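# Line up three dice by value on the mat

## Task

Get all three dice completely onto the mat with their centres on one straight line that runs directly outward from the midpoint between the two arm bases (about x 0.013, y 0.055). Order them from the smallest value closest to that midpoint to the largest farthest. Each die must still show the value it shows now, rest flat, and stay in place with no help from the robot. Finally open the grippers and move the arms away.

## Robot and tools

ROBOT. Two six-joint arms, left_arm and right_arm, each carrying a two-finger parallel gripper that opens to 50 mm. Their bases sit in the scene frame at left_arm (-0.044, +0.463, 0) m and right_arm (+0.070, -0.354, 0) m, almost unrotated. The point halfway between them is roughly (0.013, 0.055, 0).

FRAMES. The scene frame has its origin on the table top between the arms, +z up, +x out across the table, with left_arm on the +y side. The names left and right are arm labels, not image sides. Each gripper also has its own axes: the fingers extend along its +z and close along its x. The reported end_effector_position is the point between the pads; fingertips reach 17.5 mm past it. Pure rotations pivot about that point, which is 25 mm off the last joint's axis toward the gripper's -y. A flat block projects about 9 cm toward -y from that axis and rotates with the hand, so mind its clearance.

execute_actions(actions). actions is a list of actions; each action is a table of at most 15 rows, each row lasting 1/30 s, and a short table repeats its final row until 15 steps (0.5 s) are used. An empty list only returns the current state. Each row has 18 numbers, all in [-1, 1], covering both arms even if one is idle: left dx, dy, dz, rx, ry, rz, gripper position, force_limit, speed, then the same nine for right. dx to rz are an offset, in the gripper's own axes, from the pose the gripper had when the action began (for a call's first action, the last pose a result reported). Every row counts from that start, not from the row before. 1.0 equals 0.6 m for dx, dy, dz and 180 degrees for rx, ry, rz, which form a single rotation vector. Per control step the commanded pose is clipped to 100 mm and 16 degrees from the measured one, so long offsets need several actions. Optionally 12 more numbers from 0 to 1 can follow: joint stiffness scales, left_arm's six then right_arm's six, in joint order.

Gripper numbers are absolute, not offsets. position: +1 fully open (50 mm), near -0.65 the pads meet, -1 closes until an object blocks the fingers. force_limit: -1 about 20 N per pad, 0 about 102 N, +1 about 185 N (actual grip may be ~17% above). speed: -1 is 20 mm/s, 0 is 85 mm/s, +1 is 150 mm/s. A 0 is a real command, so to leave a gripper alone resend its previous three numbers. New force or speed takes effect only when position changes by at least 0.01; open first for a gentler grip.

move(target, speed, stop_force, blocking). target is one 18-number row laid out as above (optionally with the 12 stiffness numbers); the pose parts are offsets from the pose in the latest result, and the gripper numbers are sent at the start. Each gripper travels a straight path; both paths finish together after 0.5 to 10 s and stop short if more is needed. speed is the top path speed in m/s, 0.002 to 0.5, default 0.25, with turning capped at twice that in rad/s. Paths ignore obstacles and the other arm. stop_force, 9 to 40 N for both arms, ends an arm's path when its wrist sensor feels that much extra push against the motion for two steps; the hand then backs up slightly and holds. Use it only with slow moves, not with rotating grippers, not before 0.2 s of scene time, not with blocking=false, and leave it out when lifting away from something. blocking=false returns after 0.5 s; poll with wait(0) or end it with stop before sending more motion.

wait(seconds): 0 to 10, lets the scene run with last commands held. stop(): brakes a running move; fingers keep moving. zoom_image(camera, region): camera is cam_high, cam_low (896x504), cam_left_wrist or cam_right_wrist (504x504); region [x0, y0, x1, y1] in pixels, at most 504 by 504. read_manual(section): licence texts only. finished_scene(scene): ends the current scene for good; call it only when the dice are set and the arms are clear.

RESULTS. The state line gives each gripper's position (m), quaternion wxyz and velocities in the scene frame; printed positions can drift at long reach. Hand target lines show where the controller is steering. A move: line reports the ending (done, off_target, moving, held, fault, contact) plus limits (paced means the pose was clipped; held means a safety check blocked steps, after which the arm may lurch fast) and each gripper's distance to its target. pose unreachable means the clearance check altered a command. object_status: 0 moving, 1 blocked while opening, 2 blocked while closing (a grip), 3 at requested position or pads touching (usually nothing held). Opening in mm is about (250 - position_measured) x 0.202. Wrist force and torque are in the end effector's axes, pointing from a contact back into the arm, with a few N of offset and noise and saturation near 50 N. Joint torques are noisy drive outputs.

AVOID. The arms are stiff: aiming even slightly into a hard surface without slow stop_force can trigger a fault. An outside force of 150 N, or joint torque at its limit (141 N m for the three big joints, 26.3 N m for wrists), halts that arm for 10 s. Never let the arms collide or press each other. Do not drop, slam or knock dice, and never push anything off the table. Holding loads warms motors; MOTOR HOT appears at 70 °C and brakes lock at 85 °C. Brief random tugs may hit held or loose objects, so confirm positions from images before letting go.

Each tool is called after ">>>" in YAML: its name, and indented under it one key for each argument.

## Session

I'll start by looking at the current state of the scene.

>>> execute_actions:
  actions: []

Scene clock: 0.00 s.
left_arm: end_effector_position=(+0.5714, +0.7104, +0.3499) position_measured=3 object_status=3 end_effector_quat_wxyz=(-0.138, -0.215, +0.967, -0.012) end_effector_velocity=(+0.000, +0.000, -0.000) end_effector_angular_velocity=(-0.001, +0.000, +0.001) | right_arm: end_effector_position=(+0.1335, +0.2730, +0.2553) position_measured=3 object_status=3 end_effector_quat_wxyz=(-0.019, +0.910, +0.409, +0.063) end_effector_velocity=(+0.000, -0.000, -0.000) end_effector_angular_velocity=(-0.000, -0.000, -0.001)
Joint positions: left_arm=[ 0.206 -0.899  0.521 -0.914 -1.592 -1.779] | right_arm=[ 4.891 -1.777 -1.517 -1.346  1.461  2.426]
Joint velocities: left_arm=[ 0.     0.     0.    -0.    -0.001 -0.   ] | right_arm=[ 0.     0.    -0.    -0.001 -0.     0.001]
Joint torques (N m, as the arm reports them, + toward a larger angle): no reading
Motor temperatures (°C, as the motors report them): left_arm=[26 24 24 30 27 32] | right_arm=[27 27 24 30 31 33]
Wrist force (N, on the end effector, along its own x y z axes, offset not removed): no reading
Wrist torque (N m, same axes, about the end effector's origin, offset not removed): no reading
Hand target (left_arm): +0.571, +0.710, +0.350; -0.138, -0.215, +0.967, -0.012
Hand target (right_arm): +0.133, +0.273, +0.255; -0.019, +0.910, +0.409, +0.063
Joint stiffness scale: left_arm=[1. 1. 1. 1. 1. 1.] | right_arm=[1. 1. 1. 1. 1. 1.]

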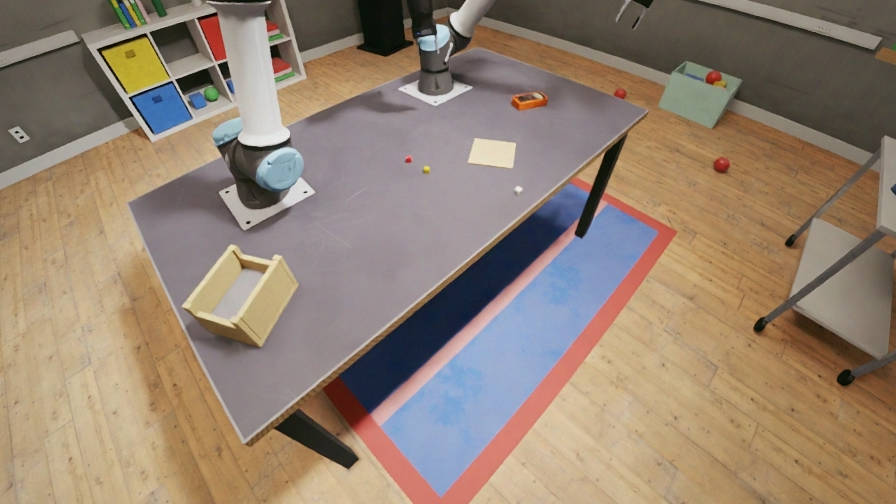

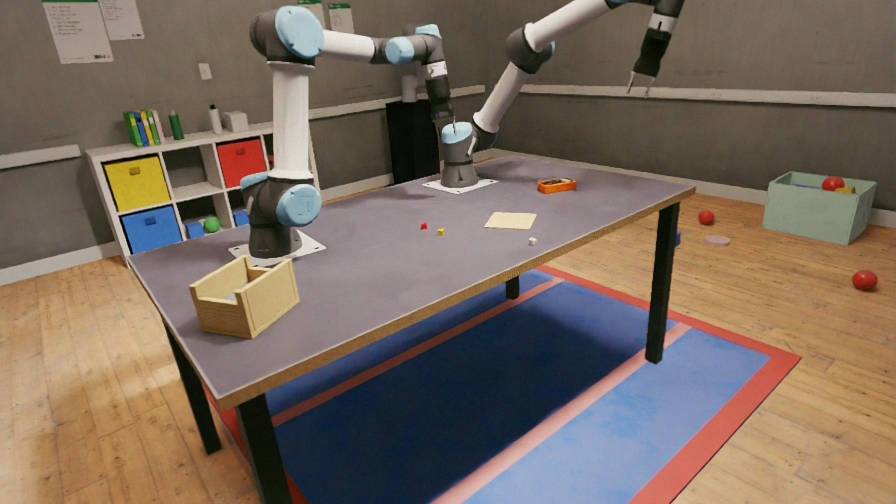

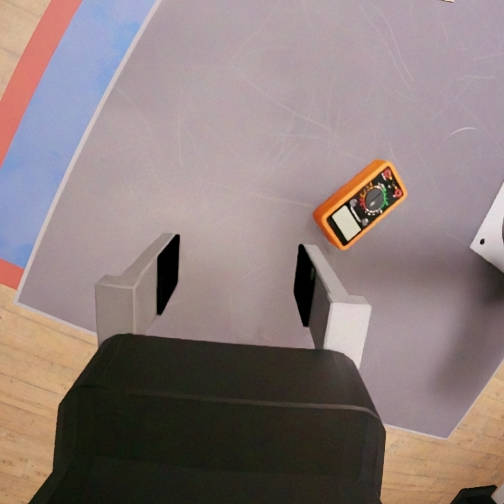

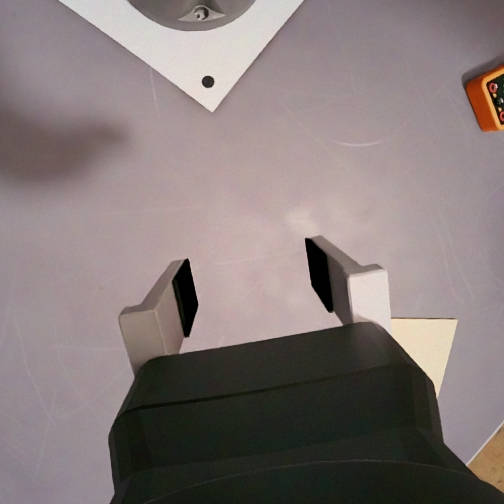

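>>> zoom_image:
  camera: "cam_high"
  region: [380, 120, 560, 220]

>>> zoom_image:
  camera: "cam_low"
  region: [400, 190, 580, 270]

Region (380, 120, 560, 220) of cam_high's 896x504 image, scaled by 2.800, with more detail than that image has.

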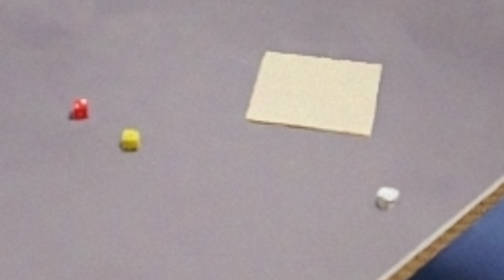

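Region (400, 190, 580, 270) of cam_low's 896x504 image, scaled by 2.800, with more detail than that image has.

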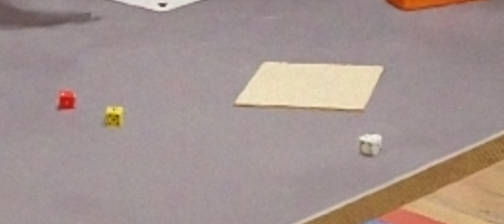

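>>> zoom_image:
  camera: "cam_high"
  region: [398, 148, 438, 180]

>>> zoom_image:
  camera: "cam_high"
  region: [503, 178, 533, 202]

>>> zoom_image:
  camera: "cam_low"
  region: [412, 214, 452, 242]

>>> zoom_image:
  camera: "cam_low"
  region: [517, 230, 547, 254]

Region (398, 148, 438, 180) of cam_high's 896x504 image, scaled by 12.600, with more detail than that image has; it fills the top 403 rows of this view, and the rest is white.

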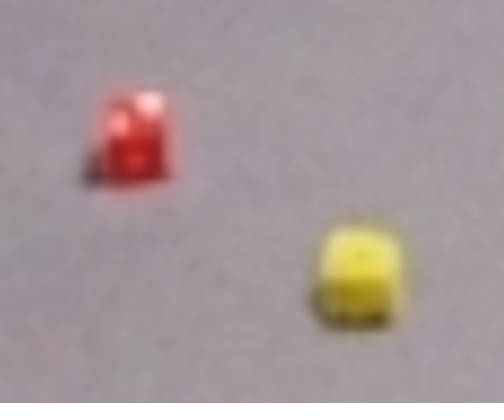

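Region (503, 178, 533, 202) of cam_high's 896x504 image, scaled by 16.800, with more detail than that image has; it fills the top 403 rows of this view, and the rest is white.

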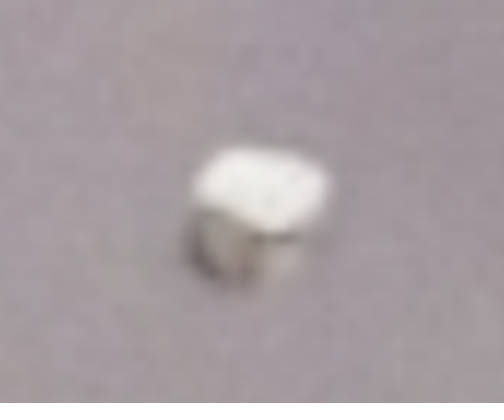

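Region (412, 214, 452, 242) of cam_low's 896x504 image, scaled by 12.600, with more detail than that image has; it fills the top 353 rows of this view, and the rest is white.

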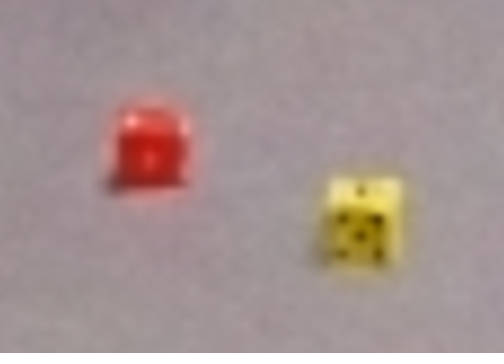

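Region (517, 230, 547, 254) of cam_low's 896x504 image, scaled by 16.800, with more detail than that image has; it fills the top 403 rows of this view, and the rest is white.

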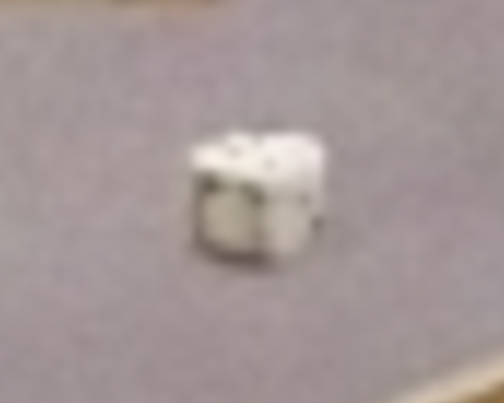

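>>> zoom_image:
  camera: "cam_high"
  region: [390, 60, 480, 120]

>>> zoom_image:
  camera: "cam_high"
  region: [210, 160, 330, 240]

Region (390, 60, 480, 120) of cam_high's 896x504 image, scaled by 5.600, with more detail than that image has.

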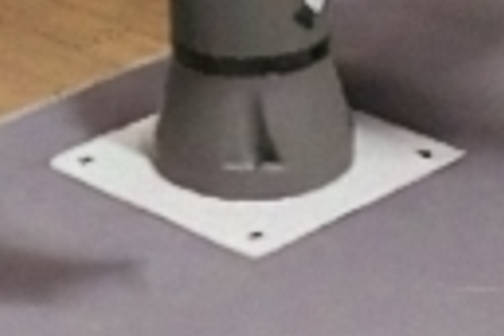

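Region (210, 160, 330, 240) of cam_high's 896x504 image, scaled by 4.200, with more detail than that image has.

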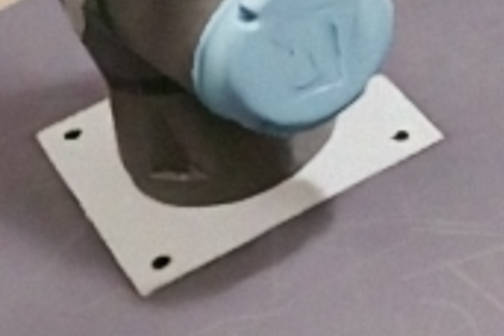

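>>> move:
  target: [0.19847,-0.86648,0.45711,-0.01007,-0.08876,0.15493,1,-0.75,0, -0.16470,0.41442,0.24639,-0.02661,-0.03760,0.47368,1,-0.75,0]
  speed: 0.4

Scene clock: 122.57 s.
left_arm: end_effector_position=(+0.6103, +0.1665, +0.0981) position_measured=3 object_status=3 end_effector_quat_wxyz=(-0.003, +0.027, +1.000, +0.001) end_effector_velocity=(+0.001, +0.001, -0.001) end_effector_angular_velocity=(+0.002, -0.000, +0.002) | right_arm: end_effector_position=(+0.2687, +0.0486, +0.1009) position_measured=3 object_status=3 end_effector_quat_wxyz=(+0.000, +0.949, -0.315, +0.001) end_effector_velocity=(+0.000, -0.000, -0.000) end_effector_angular_velocity=(+0.001, -0.000, -0.004)
Joint positions: left_arm=[-0.602 -0.987  1.368 -1.946 -1.572 -2.097] | right_arm=[ 4.629 -1.509 -2.207 -0.997  1.569  3.655]
Joint velocities: left_arm=[ 0.001  0.001 -0.    -0.     0.002 -0.002] | right_arm=[-0.     0.    -0.002  0.003  0.     0.004]
Joint torques (N m, as the arm reports them, + toward a larger angle): left_arm=[  1.09 -46.19 -26.86  -3.53   0.38  -0.48] | right_arm=[-2.06 23.2  20.99  3.69 -0.07  0.23]
Motor temperatures (°C, as the motors report them): left_arm=[26 24 24 30 27 32] | right_arm=[27 27 24 30 31 33]
Wrist force (N, on the end effector, along its own x y z axes, offset not removed): left_arm=[-2.6 0.1 -0.4] | right_arm=[-0.2 0.1 0.4]
Wrist torque (N m, same axes, about the end effector's origin, offset not removed): left_arm=[0.01 0.38 0.09] | right_arm=[-0.03 0.16 0.15]
Hand target (left_arm): +0.613, +0.167, +0.100; -0.001, +0.026, +1.000, +0.000
Hand target (right_arm): +0.269, +0.047, +0.101; -0.000, +0.948, -0.317, +0.000
Off the commanded pose (left_arm): 0.004 m, 0 deg.
Off the commanded pose (right_arm): 0.002 m, 0 deg.
Joint stiffness scale: left_arm=[1. 1. 1. 1. 1. 1.] | right_arm=[1. 1. 1. 1. 1. 1.]
move: off_target (left_arm)
camera_calibration (this result's frames):
cam_left_wrist: T_world_to_cam=[[-0.998635, -0.0522255, -0.000960601, 0.615105], [-0.0509069, 0.968973, 0.241869, -0.141381], [-0.0117009, 0.241588, -0.970308, 0.216869], [0, 0, 0, 1]] pos_world=[0.609606, 0.116726, 0.245217]
cam_right_wrist: T_world_to_cam=[[0.707667, -0.706177, 0.0228471, -0.151723], [-0.694007, -0.688678, 0.209947, 0.209919], [-0.132525, -0.164428, -0.977446, 0.296626], [0, 0, 0, 1]] pos_world=[0.292365, 0.0861974, 0.24933]

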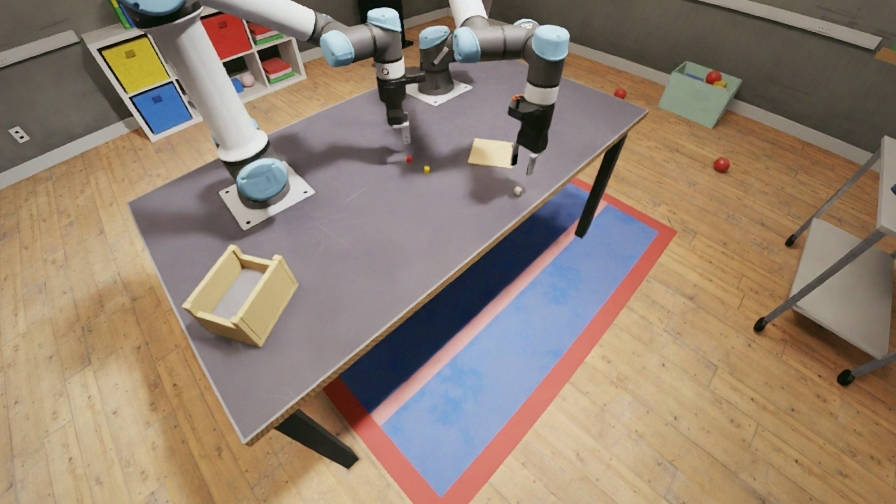

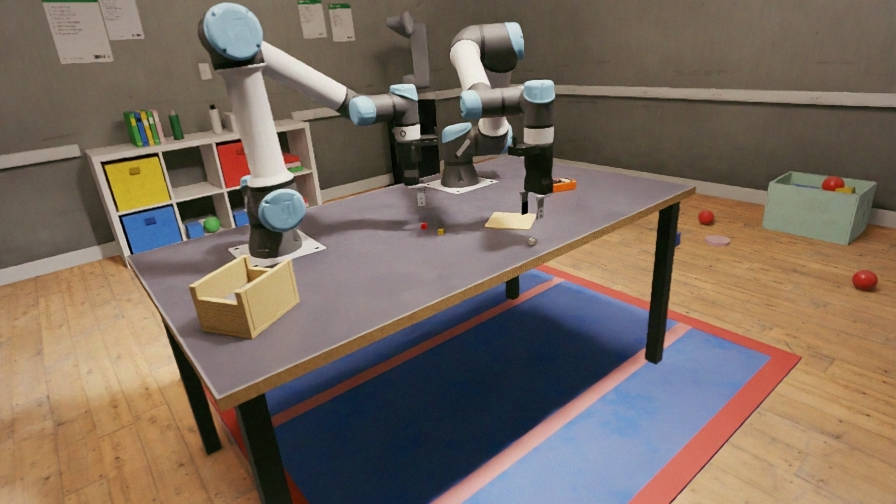

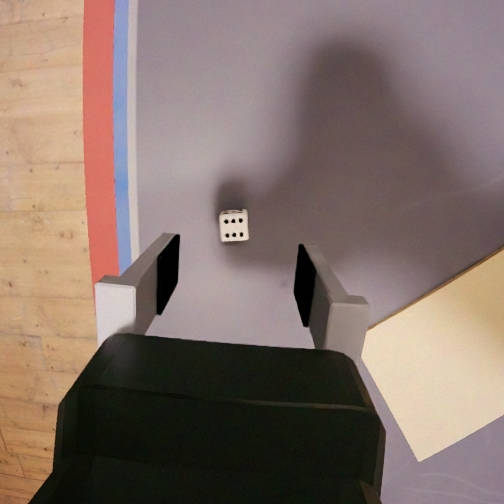

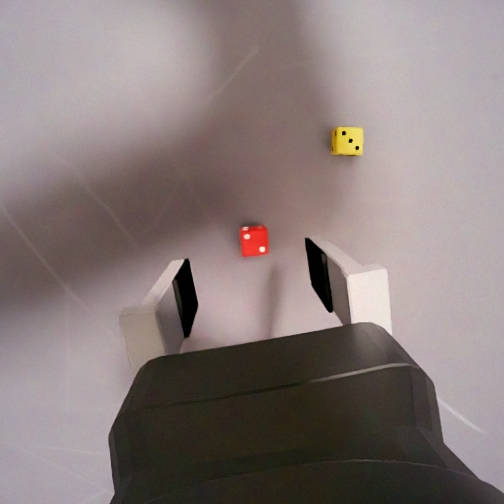

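>>> zoom_image:
  camera: "cam_left_wrist"
  region: [200, 190, 270, 260]

>>> zoom_image:
  camera: "cam_right_wrist"
  region: [220, 205, 290, 275]

>>> zoom_image:
  camera: "cam_right_wrist"
  region: [312, 106, 382, 176]

Region (200, 190, 270, 260) of cam_left_wrist's 504x504 image, scaled by 7.200, with more detail than that image has.

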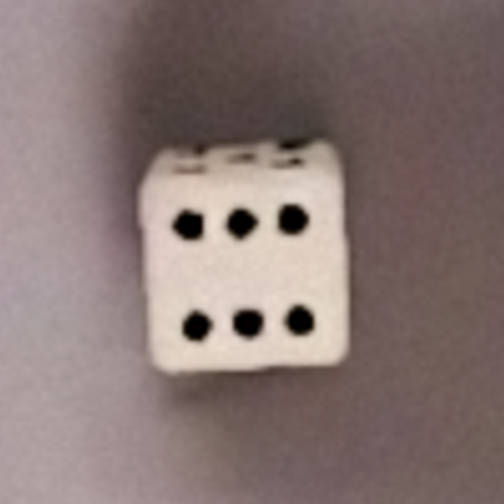

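Region (220, 205, 290, 275) of cam_right_wrist's 504x504 image, scaled by 7.200, with more detail than that image has.

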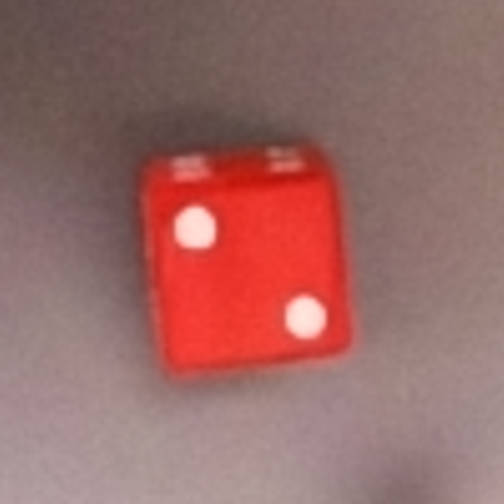

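Region (312, 106, 382, 176) of cam_right_wrist's 504x504 image, scaled by 7.200, with more detail than that image has.

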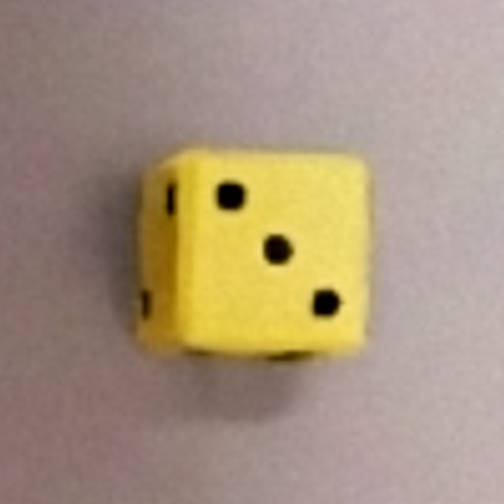

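>>> zoom_image:
  camera: "cam_left_wrist"
  region: [140, 220, 340, 340]

>>> zoom_image:
  camera: "cam_right_wrist"
  region: [150, 220, 350, 350]

Region (140, 220, 340, 340) of cam_left_wrist's 504x504 image, scaled by 2.520, with more detail than that image has; it fills the top 302 rows of this view, and the rest is white.

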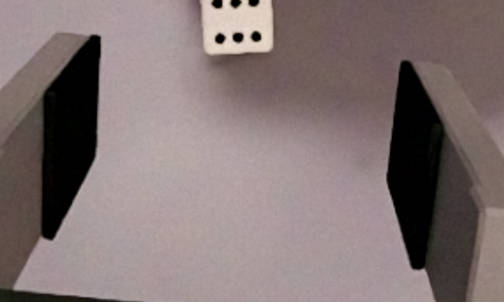

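Region (150, 220, 350, 350) of cam_right_wrist's 504x504 image, scaled by 2.520, with more detail than that image has; it fills the top 328 rows of this view, and the rest is white.

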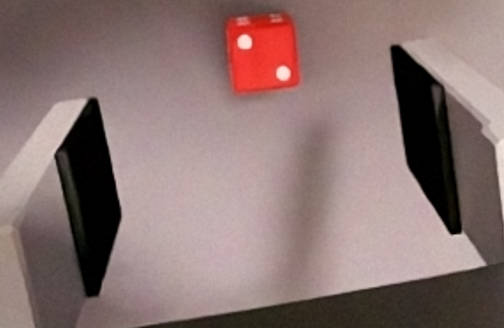

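>>> zoom_image:
  camera: "cam_left_wrist"
  region: [150, 225, 210, 295]

>>> zoom_image:
  camera: "cam_left_wrist"
  region: [275, 235, 335, 305]

>>> zoom_image:
  camera: "cam_right_wrist"
  region: [160, 250, 220, 320]

>>> zoom_image:
  camera: "cam_right_wrist"
  region: [285, 228, 345, 298]

Region (150, 225, 210, 295) of cam_left_wrist's 504x504 image, scaled by 7.200, with more detail than that image has; it fills the left 432 columns of this view, and the rest is white.

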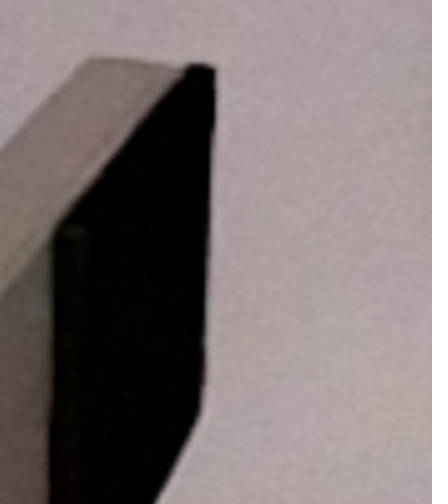

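Region (275, 235, 335, 305) of cam_left_wrist's 504x504 image, scaled by 7.200, with more detail than that image has; it fills the left 432 columns of this view, and the rest is white.

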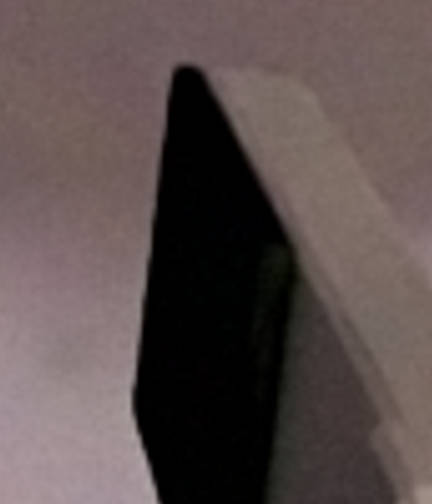

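Region (160, 250, 220, 320) of cam_right_wrist's 504x504 image, scaled by 7.200, with more detail than that image has; it fills the left 432 columns of this view, and the rest is white.

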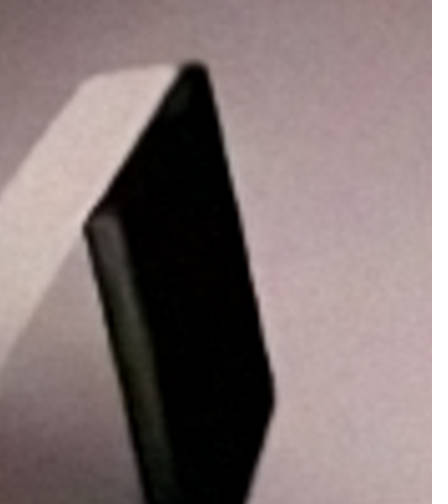

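Region (285, 228, 345, 298) of cam_right_wrist's 504x504 image, scaled by 7.200, with more detail than that image has; it fills the left 432 columns of this view, and the rest is white.

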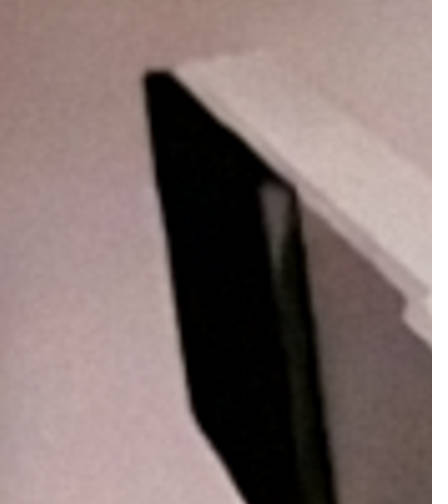

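>>> zoom_image:
  camera: "cam_left_wrist"
  region: [340, 240, 504, 480]

Region (340, 240, 504, 480) of cam_left_wrist's 504x504 image, scaled by 2.100, with more detail than that image has; it fills the left 344 columns of this view, and the rest is white.

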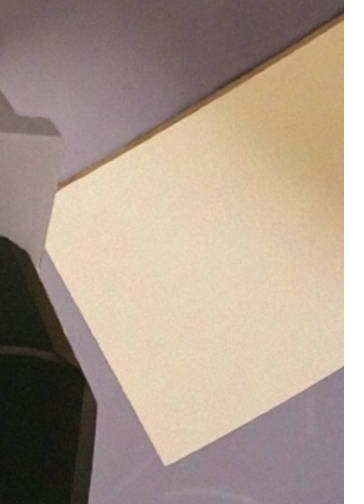

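>>> zoom_image:
  camera: "cam_low"
  region: [505, 185, 565, 255]

>>> zoom_image:
  camera: "cam_low"
  region: [395, 175, 455, 245]

Region (505, 185, 565, 255) of cam_low's 896x504 image, scaled by 7.200, with more detail than that image has; it fills the left 432 columns of this view, and the rest is white.

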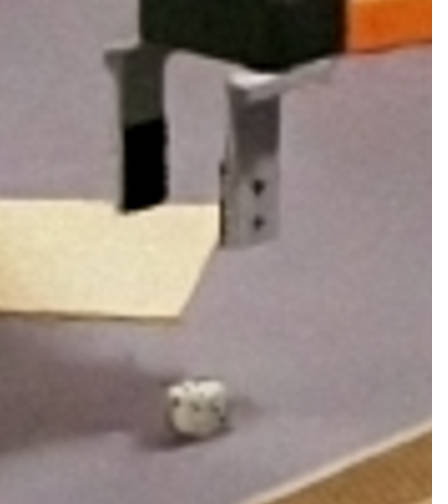

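Region (395, 175, 455, 245) of cam_low's 896x504 image, scaled by 7.200, with more detail than that image has; it fills the left 432 columns of this view, and the rest is white.

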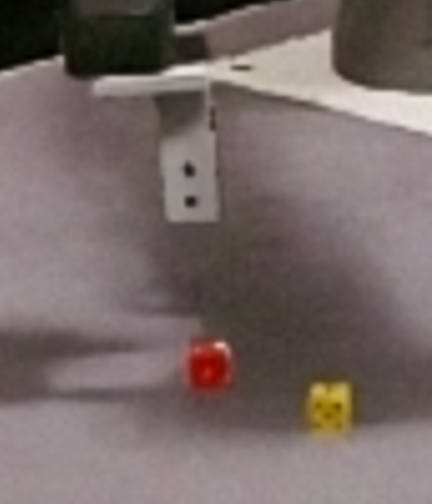

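>>> execute_actions:
  actions: []

Scene clock: 242.57 s.
left_arm: end_effector_position=(+0.6103, +0.1665, +0.0981) position_measured=3 object_status=3 end_effector_quat_wxyz=(-0.003, +0.027, +1.000, +0.001) end_effector_velocity=(+0.000, -0.001, +0.001) end_effector_angular_velocity=(-0.002, -0.001, -0.001) | right_arm: end_effector_position=(+0.2687, +0.0486, +0.1009) position_measured=3 object_status=3 end_effector_quat_wxyz=(-0.000, +0.949, -0.315, +0.001) end_effector_velocity=(-0.000, +0.001, +0.001) end_effector_angular_velocity=(+0.001, -0.000, +0.001)
Joint positions: left_arm=[-0.602 -0.987  1.368 -1.946 -1.572 -2.097] | right_arm=[ 4.629 -1.509 -2.207 -0.996  1.569  3.656]
Joint velocities: left_arm=[-0.001 -0.001 -0.001  0.    -0.001 -0.   ] | right_arm=[ 0.001  0.     0.001  0.     0.    -0.   ]
Joint torques (N m, as the arm reports them, + toward a larger angle): left_arm=[  1.09 -46.19 -26.27  -3.3    0.37  -0.51] | right_arm=[-1.76 23.38 21.98  3.35 -0.04  0.23]
Motor temperatures (°C, as the motors report them): left_arm=[26 24 25 30 27 32] | right_arm=[27 27 24 30 31 33]
Wrist force (N, on the end effector, along its own x y z axes, offset not removed): left_arm=[2.2 0.6 -1.0] | right_arm=[-2.5 -0.8 0.0]
Wrist torque (N m, same axes, about the end effector's origin, offset not removed): left_arm=[0.26 -0.48 -0.23] | right_arm=[-0.23 0.50 0.10]
Hand target (left_arm): +0.613, +0.167, +0.100; -0.001, +0.026, +1.000, +0.000
Hand target (right_arm): +0.269, +0.047, +0.101; -0.000, +0.948, -0.317, +0.000
Off the commanded pose (left_arm): 0.004 m, 0 deg.
Off the commanded pose (right_arm): 0.002 m, 0 deg.
Joint stiffness scale: left_arm=[1. 1. 1. 1. 1. 1.] | right_arm=[1. 1. 1. 1. 1. 1.]
camera_calibration (this result's frames):
cam_left_wrist: T_world_to_cam=[[-0.998633, -0.0522535, -0.00102817, 0.615134], [-0.0509498, 0.968958, 0.241918, -0.141371], [-0.0116448, 0.24164, -0.970296, 0.216823], [0, 0, 0, 1]] pos_world=[0.609616, 0.116732, 0.245215]
cam_right_wrist: T_world_to_cam=[[0.707354, -0.706494, 0.0227056, -0.151593], [-0.694317, -0.68842, 0.209768, 0.210044], [-0.132569, -0.164145, -0.977488, 0.296635], [0, 0, 0, 1]] pos_world=[0.292392, 0.0861902, 0.249339]

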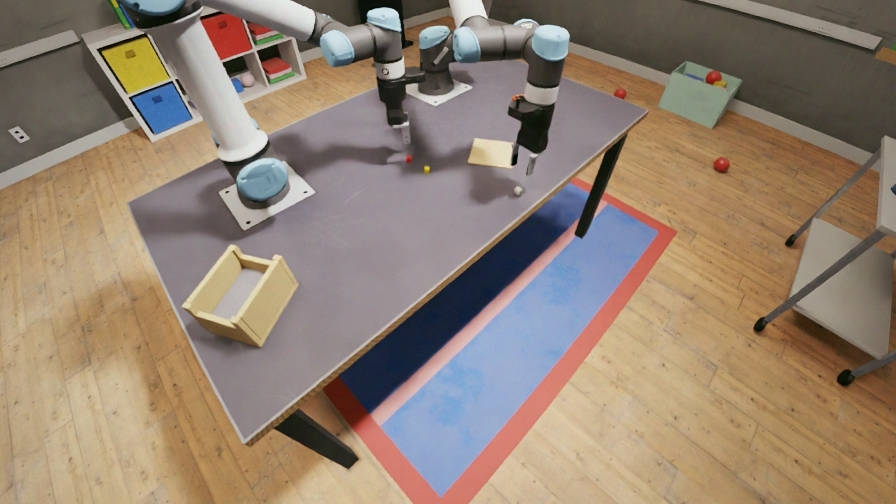

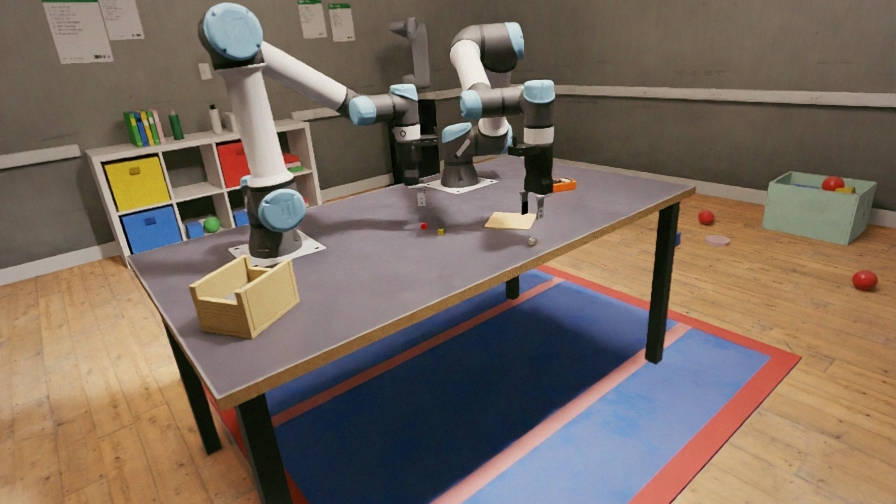

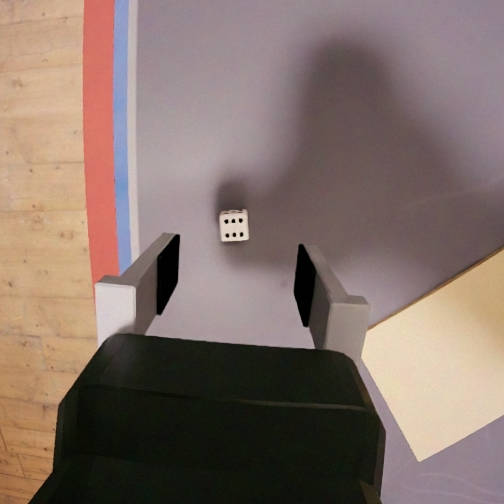

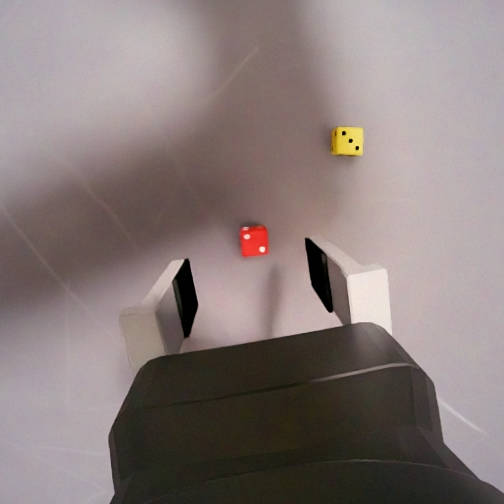

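>>> move:
  target: [-0.006802,-0.004073,0.124288,0.0006,-0.0019,-0.0452,1,-0.75,0, 0.006860,-0.002105,0.129015,-0.0002,-0.0006,0.0210,1,-0.75,0]
  speed: 0.12

Scene clock: 265.77 s.
left_arm: end_effector_position=(+0.6150, +0.1646, +0.0246) position_measured=3 object_status=3 end_effector_quat_wxyz=(+0.001, -0.044, +0.999, -0.001) end_effector_velocity=(+0.001, -0.000, +0.001) end_effector_angular_velocity=(-0.003, -0.003, +0.003) | right_arm: end_effector_position=(+0.2722, +0.0491, +0.0256) position_measured=3 object_status=3 end_effector_quat_wxyz=(-0.002, +0.939, -0.345, -0.000) end_effector_velocity=(+0.000, +0.001, +0.000) end_effector_angular_velocity=(+0.005, -0.001, -0.001)
Joint positions: left_arm=[-0.604 -0.909  1.446 -2.11  -1.572 -2.242] | right_arm=[ 4.623 -1.661 -2.306 -0.741  1.571  3.712]
Joint velocities: left_arm=[ 0.001 -0.001  0.    -0.003 -0.001 -0.002] | right_arm=[-0.001 -0.001 -0.001  0.007  0.     0.   ]
Joint torques (N m, as the arm reports them, + toward a larger angle): left_arm=[ -2.54 -48.   -19.42  -3.43   0.37  -0.21] | right_arm=[-3.55 21.14 18.05  3.38  0.23  0.22]
Motor temperatures (°C, as the motors report them): left_arm=[26 24 25 30 27 32] | right_arm=[27 27 24 30 31 33]
Wrist force (N, on the end effector, along its own x y z axes, offset not removed): left_arm=[-2.0 1.7 -3.2] | right_arm=[-1.4 -0.7 -3.0]
Wrist torque (N m, same axes, about the end effector's origin, offset not removed): left_arm=[0.24 0.45 -0.01] | right_arm=[-0.23 0.23 -0.06]
Hand target (left_arm): +0.614, +0.164, +0.024; +0.000, -0.043, +0.999, -0.000
Hand target (right_arm): +0.273, +0.047, +0.023; -0.000, +0.938, -0.346, -0.000
Off the commanded pose (left_arm): 0.002 m, 0 deg.
Off the commanded pose (right_arm): 0.003 m, 0 deg.
Joint stiffness scale: left_arm=[1. 1. 1. 1. 1. 1.] | right_arm=[1. 1. 1. 1. 1. 1.]
move: done
camera_calibration (this result's frames):
cam_left_wrist: T_world_to_cam=[[-0.980924, -0.19426, -0.00712215, 0.632311], [-0.190337, 0.952383, 0.2382, -0.0330056], [-0.0394896, 0.235011, -0.97119, 0.164265], [0, 0, 0, 1]] pos_world=[0.620454, 0.115663, 0.171898]
cam_right_wrist: T_world_to_cam=[[0.662165, -0.749129, 0.0185284, -0.137515], [-0.73556, -0.645051, 0.207029, 0.237776], [-0.14314, -0.150716, -0.978159, 0.225771], [0, 0, 0, 1]] pos_world=[0.298273, 0.0843888, 0.174161]

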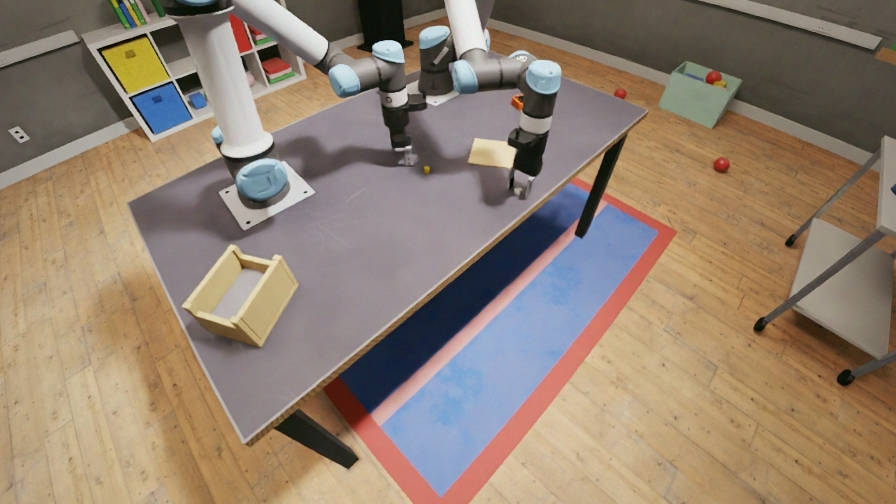

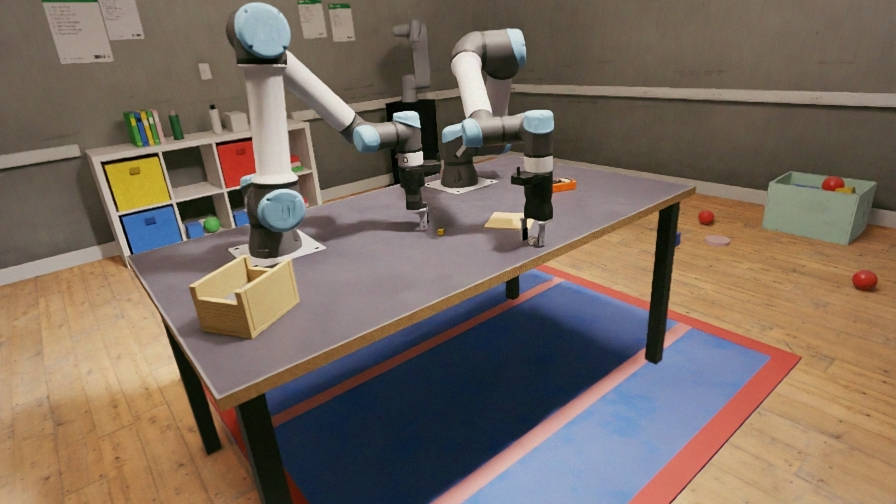

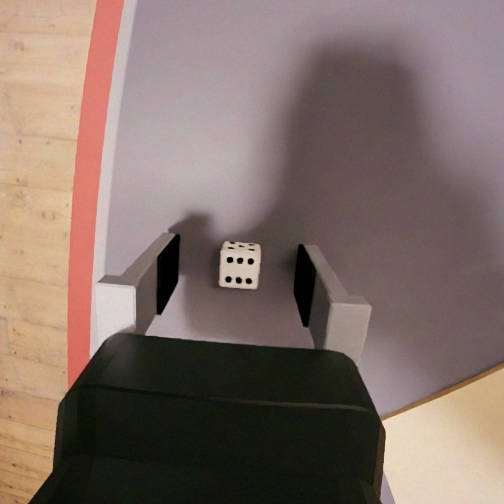

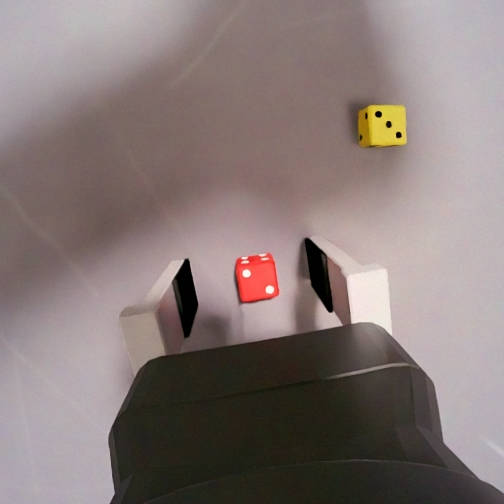

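>>> zoom_image:
  camera: "cam_left_wrist"
  region: [150, 220, 330, 330]

>>> zoom_image:
  camera: "cam_right_wrist"
  region: [160, 225, 340, 340]

>>> zoom_image:
  camera: "cam_low"
  region: [505, 205, 565, 255]

>>> zoom_image:
  camera: "cam_low"
  region: [395, 195, 455, 245]

Region (150, 220, 330, 330) of cam_left_wrist's 504x504 image, scaled by 2.800, with more detail than that image has.

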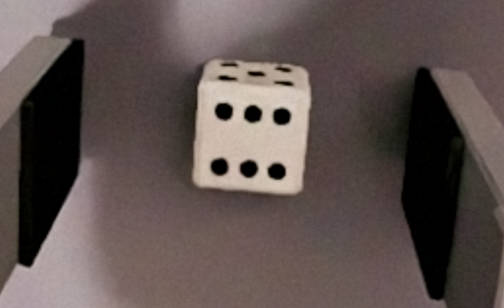

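Region (160, 225, 340, 340) of cam_right_wrist's 504x504 image, scaled by 2.800, with more detail than that image has; it fills the top 322 rows of this view, and the rest is white.

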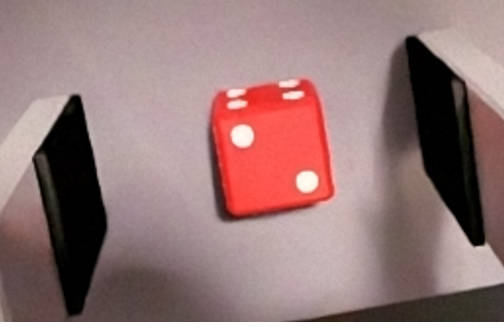

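Region (505, 205, 565, 255) of cam_low's 896x504 image, scaled by 8.400, with more detail than that image has.

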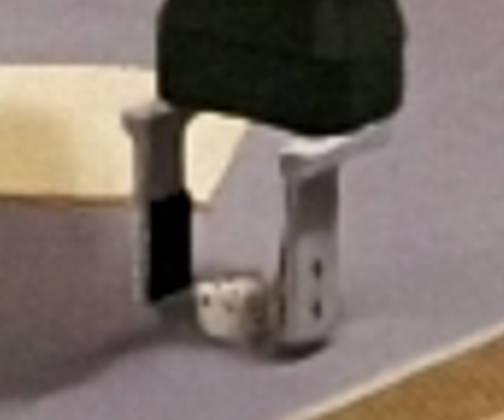

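Region (395, 195, 455, 245) of cam_low's 896x504 image, scaled by 8.400, with more detail than that image has.

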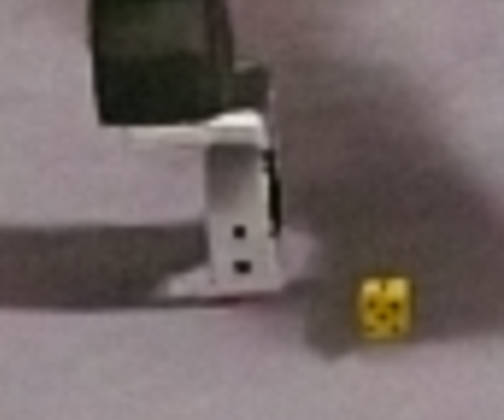

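>>> execute_actions:
  actions:
    - [[0.0015,0.001,0.0067,0,0,0,1,-0.75,0, 0.0057,0.0070,0.0083,0,0,0,1,-0.75,0],[0.0015,0.001,0.0067,0,0,0,1,-0.75,0, 0.0057,0.0070,0.0083,0,0,0,1,-0.75,0],[0.0015,0.001,0.0067,0,0,0,-1,-0.75,0, 0.0057,0.0070,0.0083,0,0,0,-1,-0.75,0]]

Scene clock: 290.53 s.
left_arm: end_effector_position=(+0.6155, +0.1643, +0.0236) position_measured=177 object_status=0 end_effector_quat_wxyz=(+0.002, -0.044, +0.999, -0.002) end_effector_velocity=(-0.000, +0.000, +0.000) end_effector_angular_velocity=(-0.001, -0.001, +0.002) | right_arm: end_effector_position=(+0.2717, +0.0454, +0.0219) position_measured=176 object_status=0 end_effector_quat_wxyz=(-0.003, +0.939, -0.344, -0.001) end_effector_velocity=(+0.000, +0.001, +0.000) end_effector_angular_velocity=(+0.004, -0.000, +0.001)
Joint positions: left_arm=[-0.604 -0.908  1.449 -2.119 -1.572 -2.242] | right_arm=[ 4.623 -1.661 -2.321 -0.723  1.571  3.711]
Joint velocities: left_arm=[ 0.    -0.001  0.002 -0.002 -0.    -0.001] | right_arm=[-0.     0.     0.     0.004  0.    -0.001]
Joint torques (N m, as the arm reports them, + toward a larger angle): left_arm=[ -0.83 -46.93 -18.62  -3.49   0.02  -0.07] | right_arm=[-0.91 22.6  18.15  3.18 -0.08 -1.06]
Motor temperatures (°C, as the motors report them): left_arm=[26 24 25 30 27 32] | right_arm=[27 27 24 30 31 33]
Wrist force (N, on the end effector, along its own x y z axes, offset not removed): left_arm=[-1.6 1.6 -1.2] | right_arm=[-3.7 3.4 2.7]
Wrist torque (N m, same axes, about the end effector's origin, offset not removed): left_arm=[0.52 0.33 0.09] | right_arm=[0.70 0.38 0.36]
Hand target (left_arm): +0.614, +0.165, +0.021; +0.001, -0.044, +0.999, -0.001
Hand target (right_arm): +0.272, +0.044, +0.021; -0.002, +0.939, -0.345, -0.000
Off the commanded pose (left_arm): 0.003 m, 0 deg.
Off the commanded pose (right_arm): 0.002 m, 0 deg.
Joint stiffness scale: left_arm=[1. 1. 1. 1. 1. 1.] | right_arm=[1. 1. 1. 1. 1. 1.]
camera_calibration (this result's frames):
cam_left_wrist: T_world_to_cam=[[-0.98085, -0.194495, -0.0102932, 0.632809], [-0.191423, 0.952911, 0.235199, -0.0316994], [-0.0359364, 0.232665, -0.971893, 0.161554], [0, 0, 0, 1]] pos_world=[0.620428, 0.115697, 0.170982]
cam_right_wrist: T_world_to_cam=[[0.662465, -0.748903, 0.0168545, -0.139899], [-0.735367, -0.645875, 0.205139, 0.235857], [-0.142743, -0.148292, -0.978588, 0.221311], [0, 0, 0, 1]] pos_world=[0.29771, 0.0803824, 0.170546]

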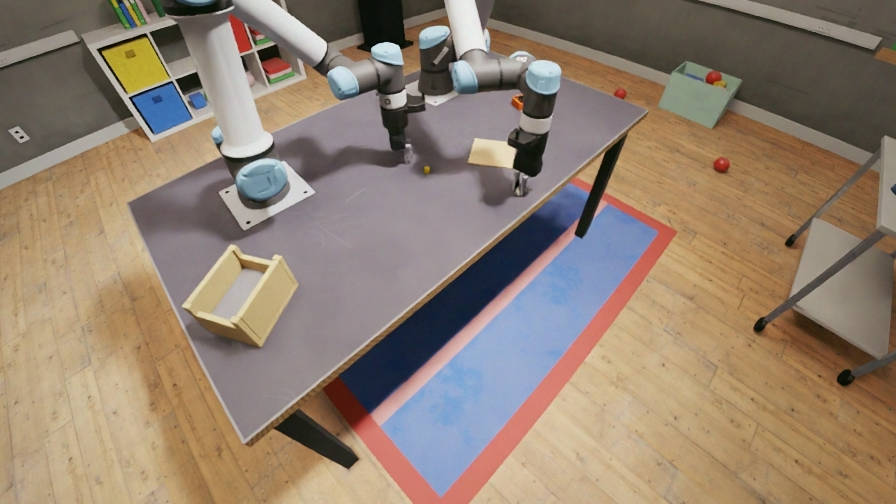

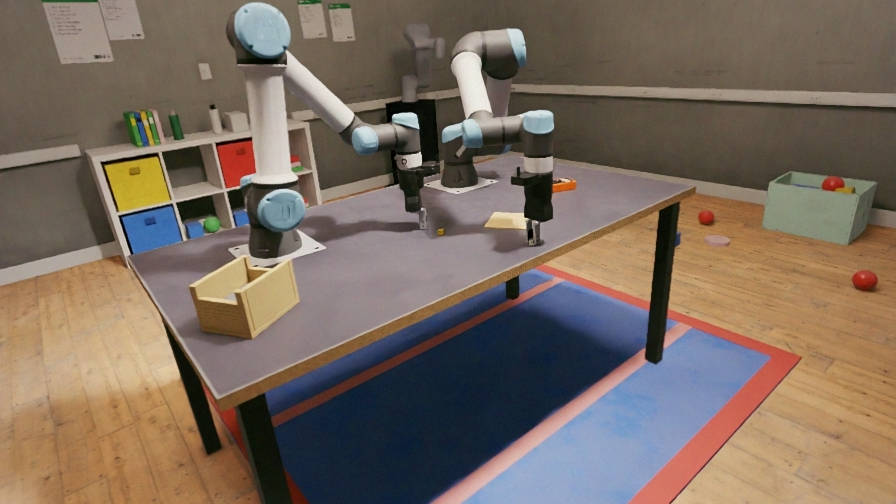

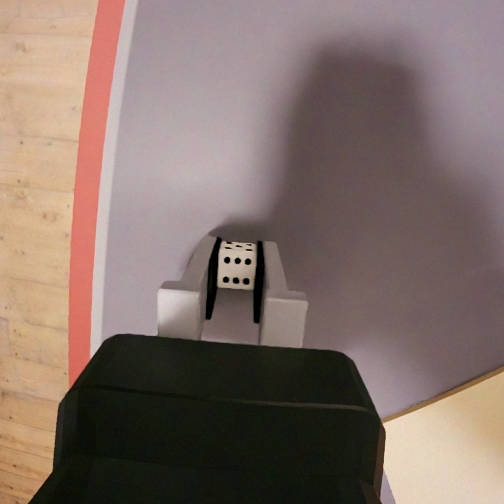

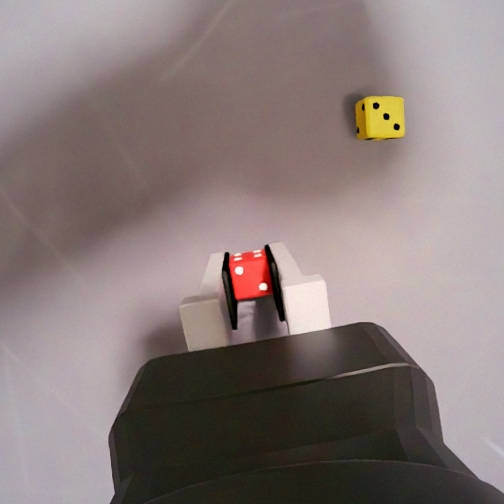

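>>> zoom_image:
  camera: "cam_right_wrist"
  region: [345, 80, 415, 150]

>>> zoom_image:
  camera: "cam_right_wrist"
  region: [205, 235, 305, 335]

>>> zoom_image:
  camera: "cam_left_wrist"
  region: [190, 225, 290, 325]

Region (345, 80, 415, 150) of cam_right_wrist's 504x504 image, scaled by 7.200, with more detail than that image has.

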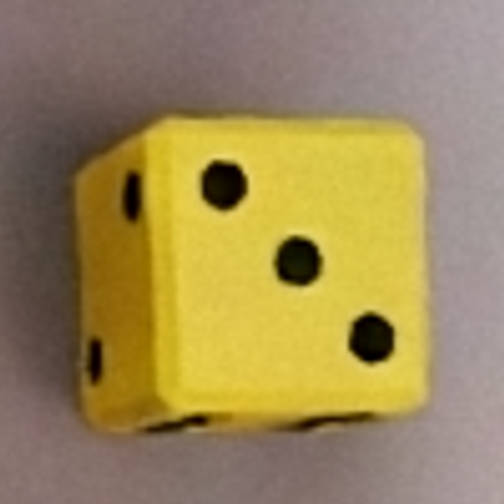

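Region (205, 235, 305, 335) of cam_right_wrist's 504x504 image, scaled by 5.040, with more detail than that image has.

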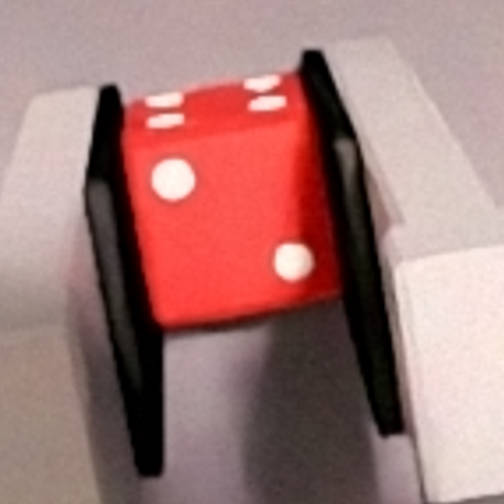

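Region (190, 225, 290, 325) of cam_left_wrist's 504x504 image, scaled by 5.040, with more detail than that image has.

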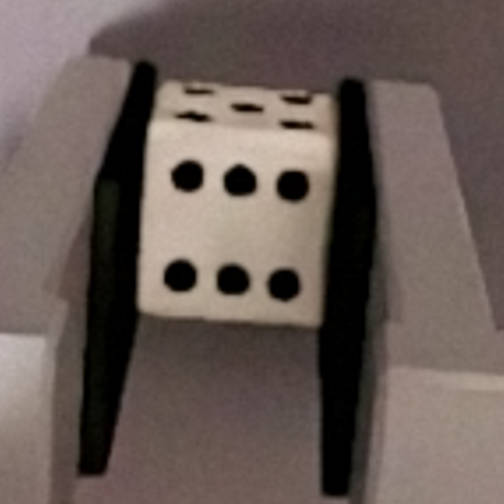

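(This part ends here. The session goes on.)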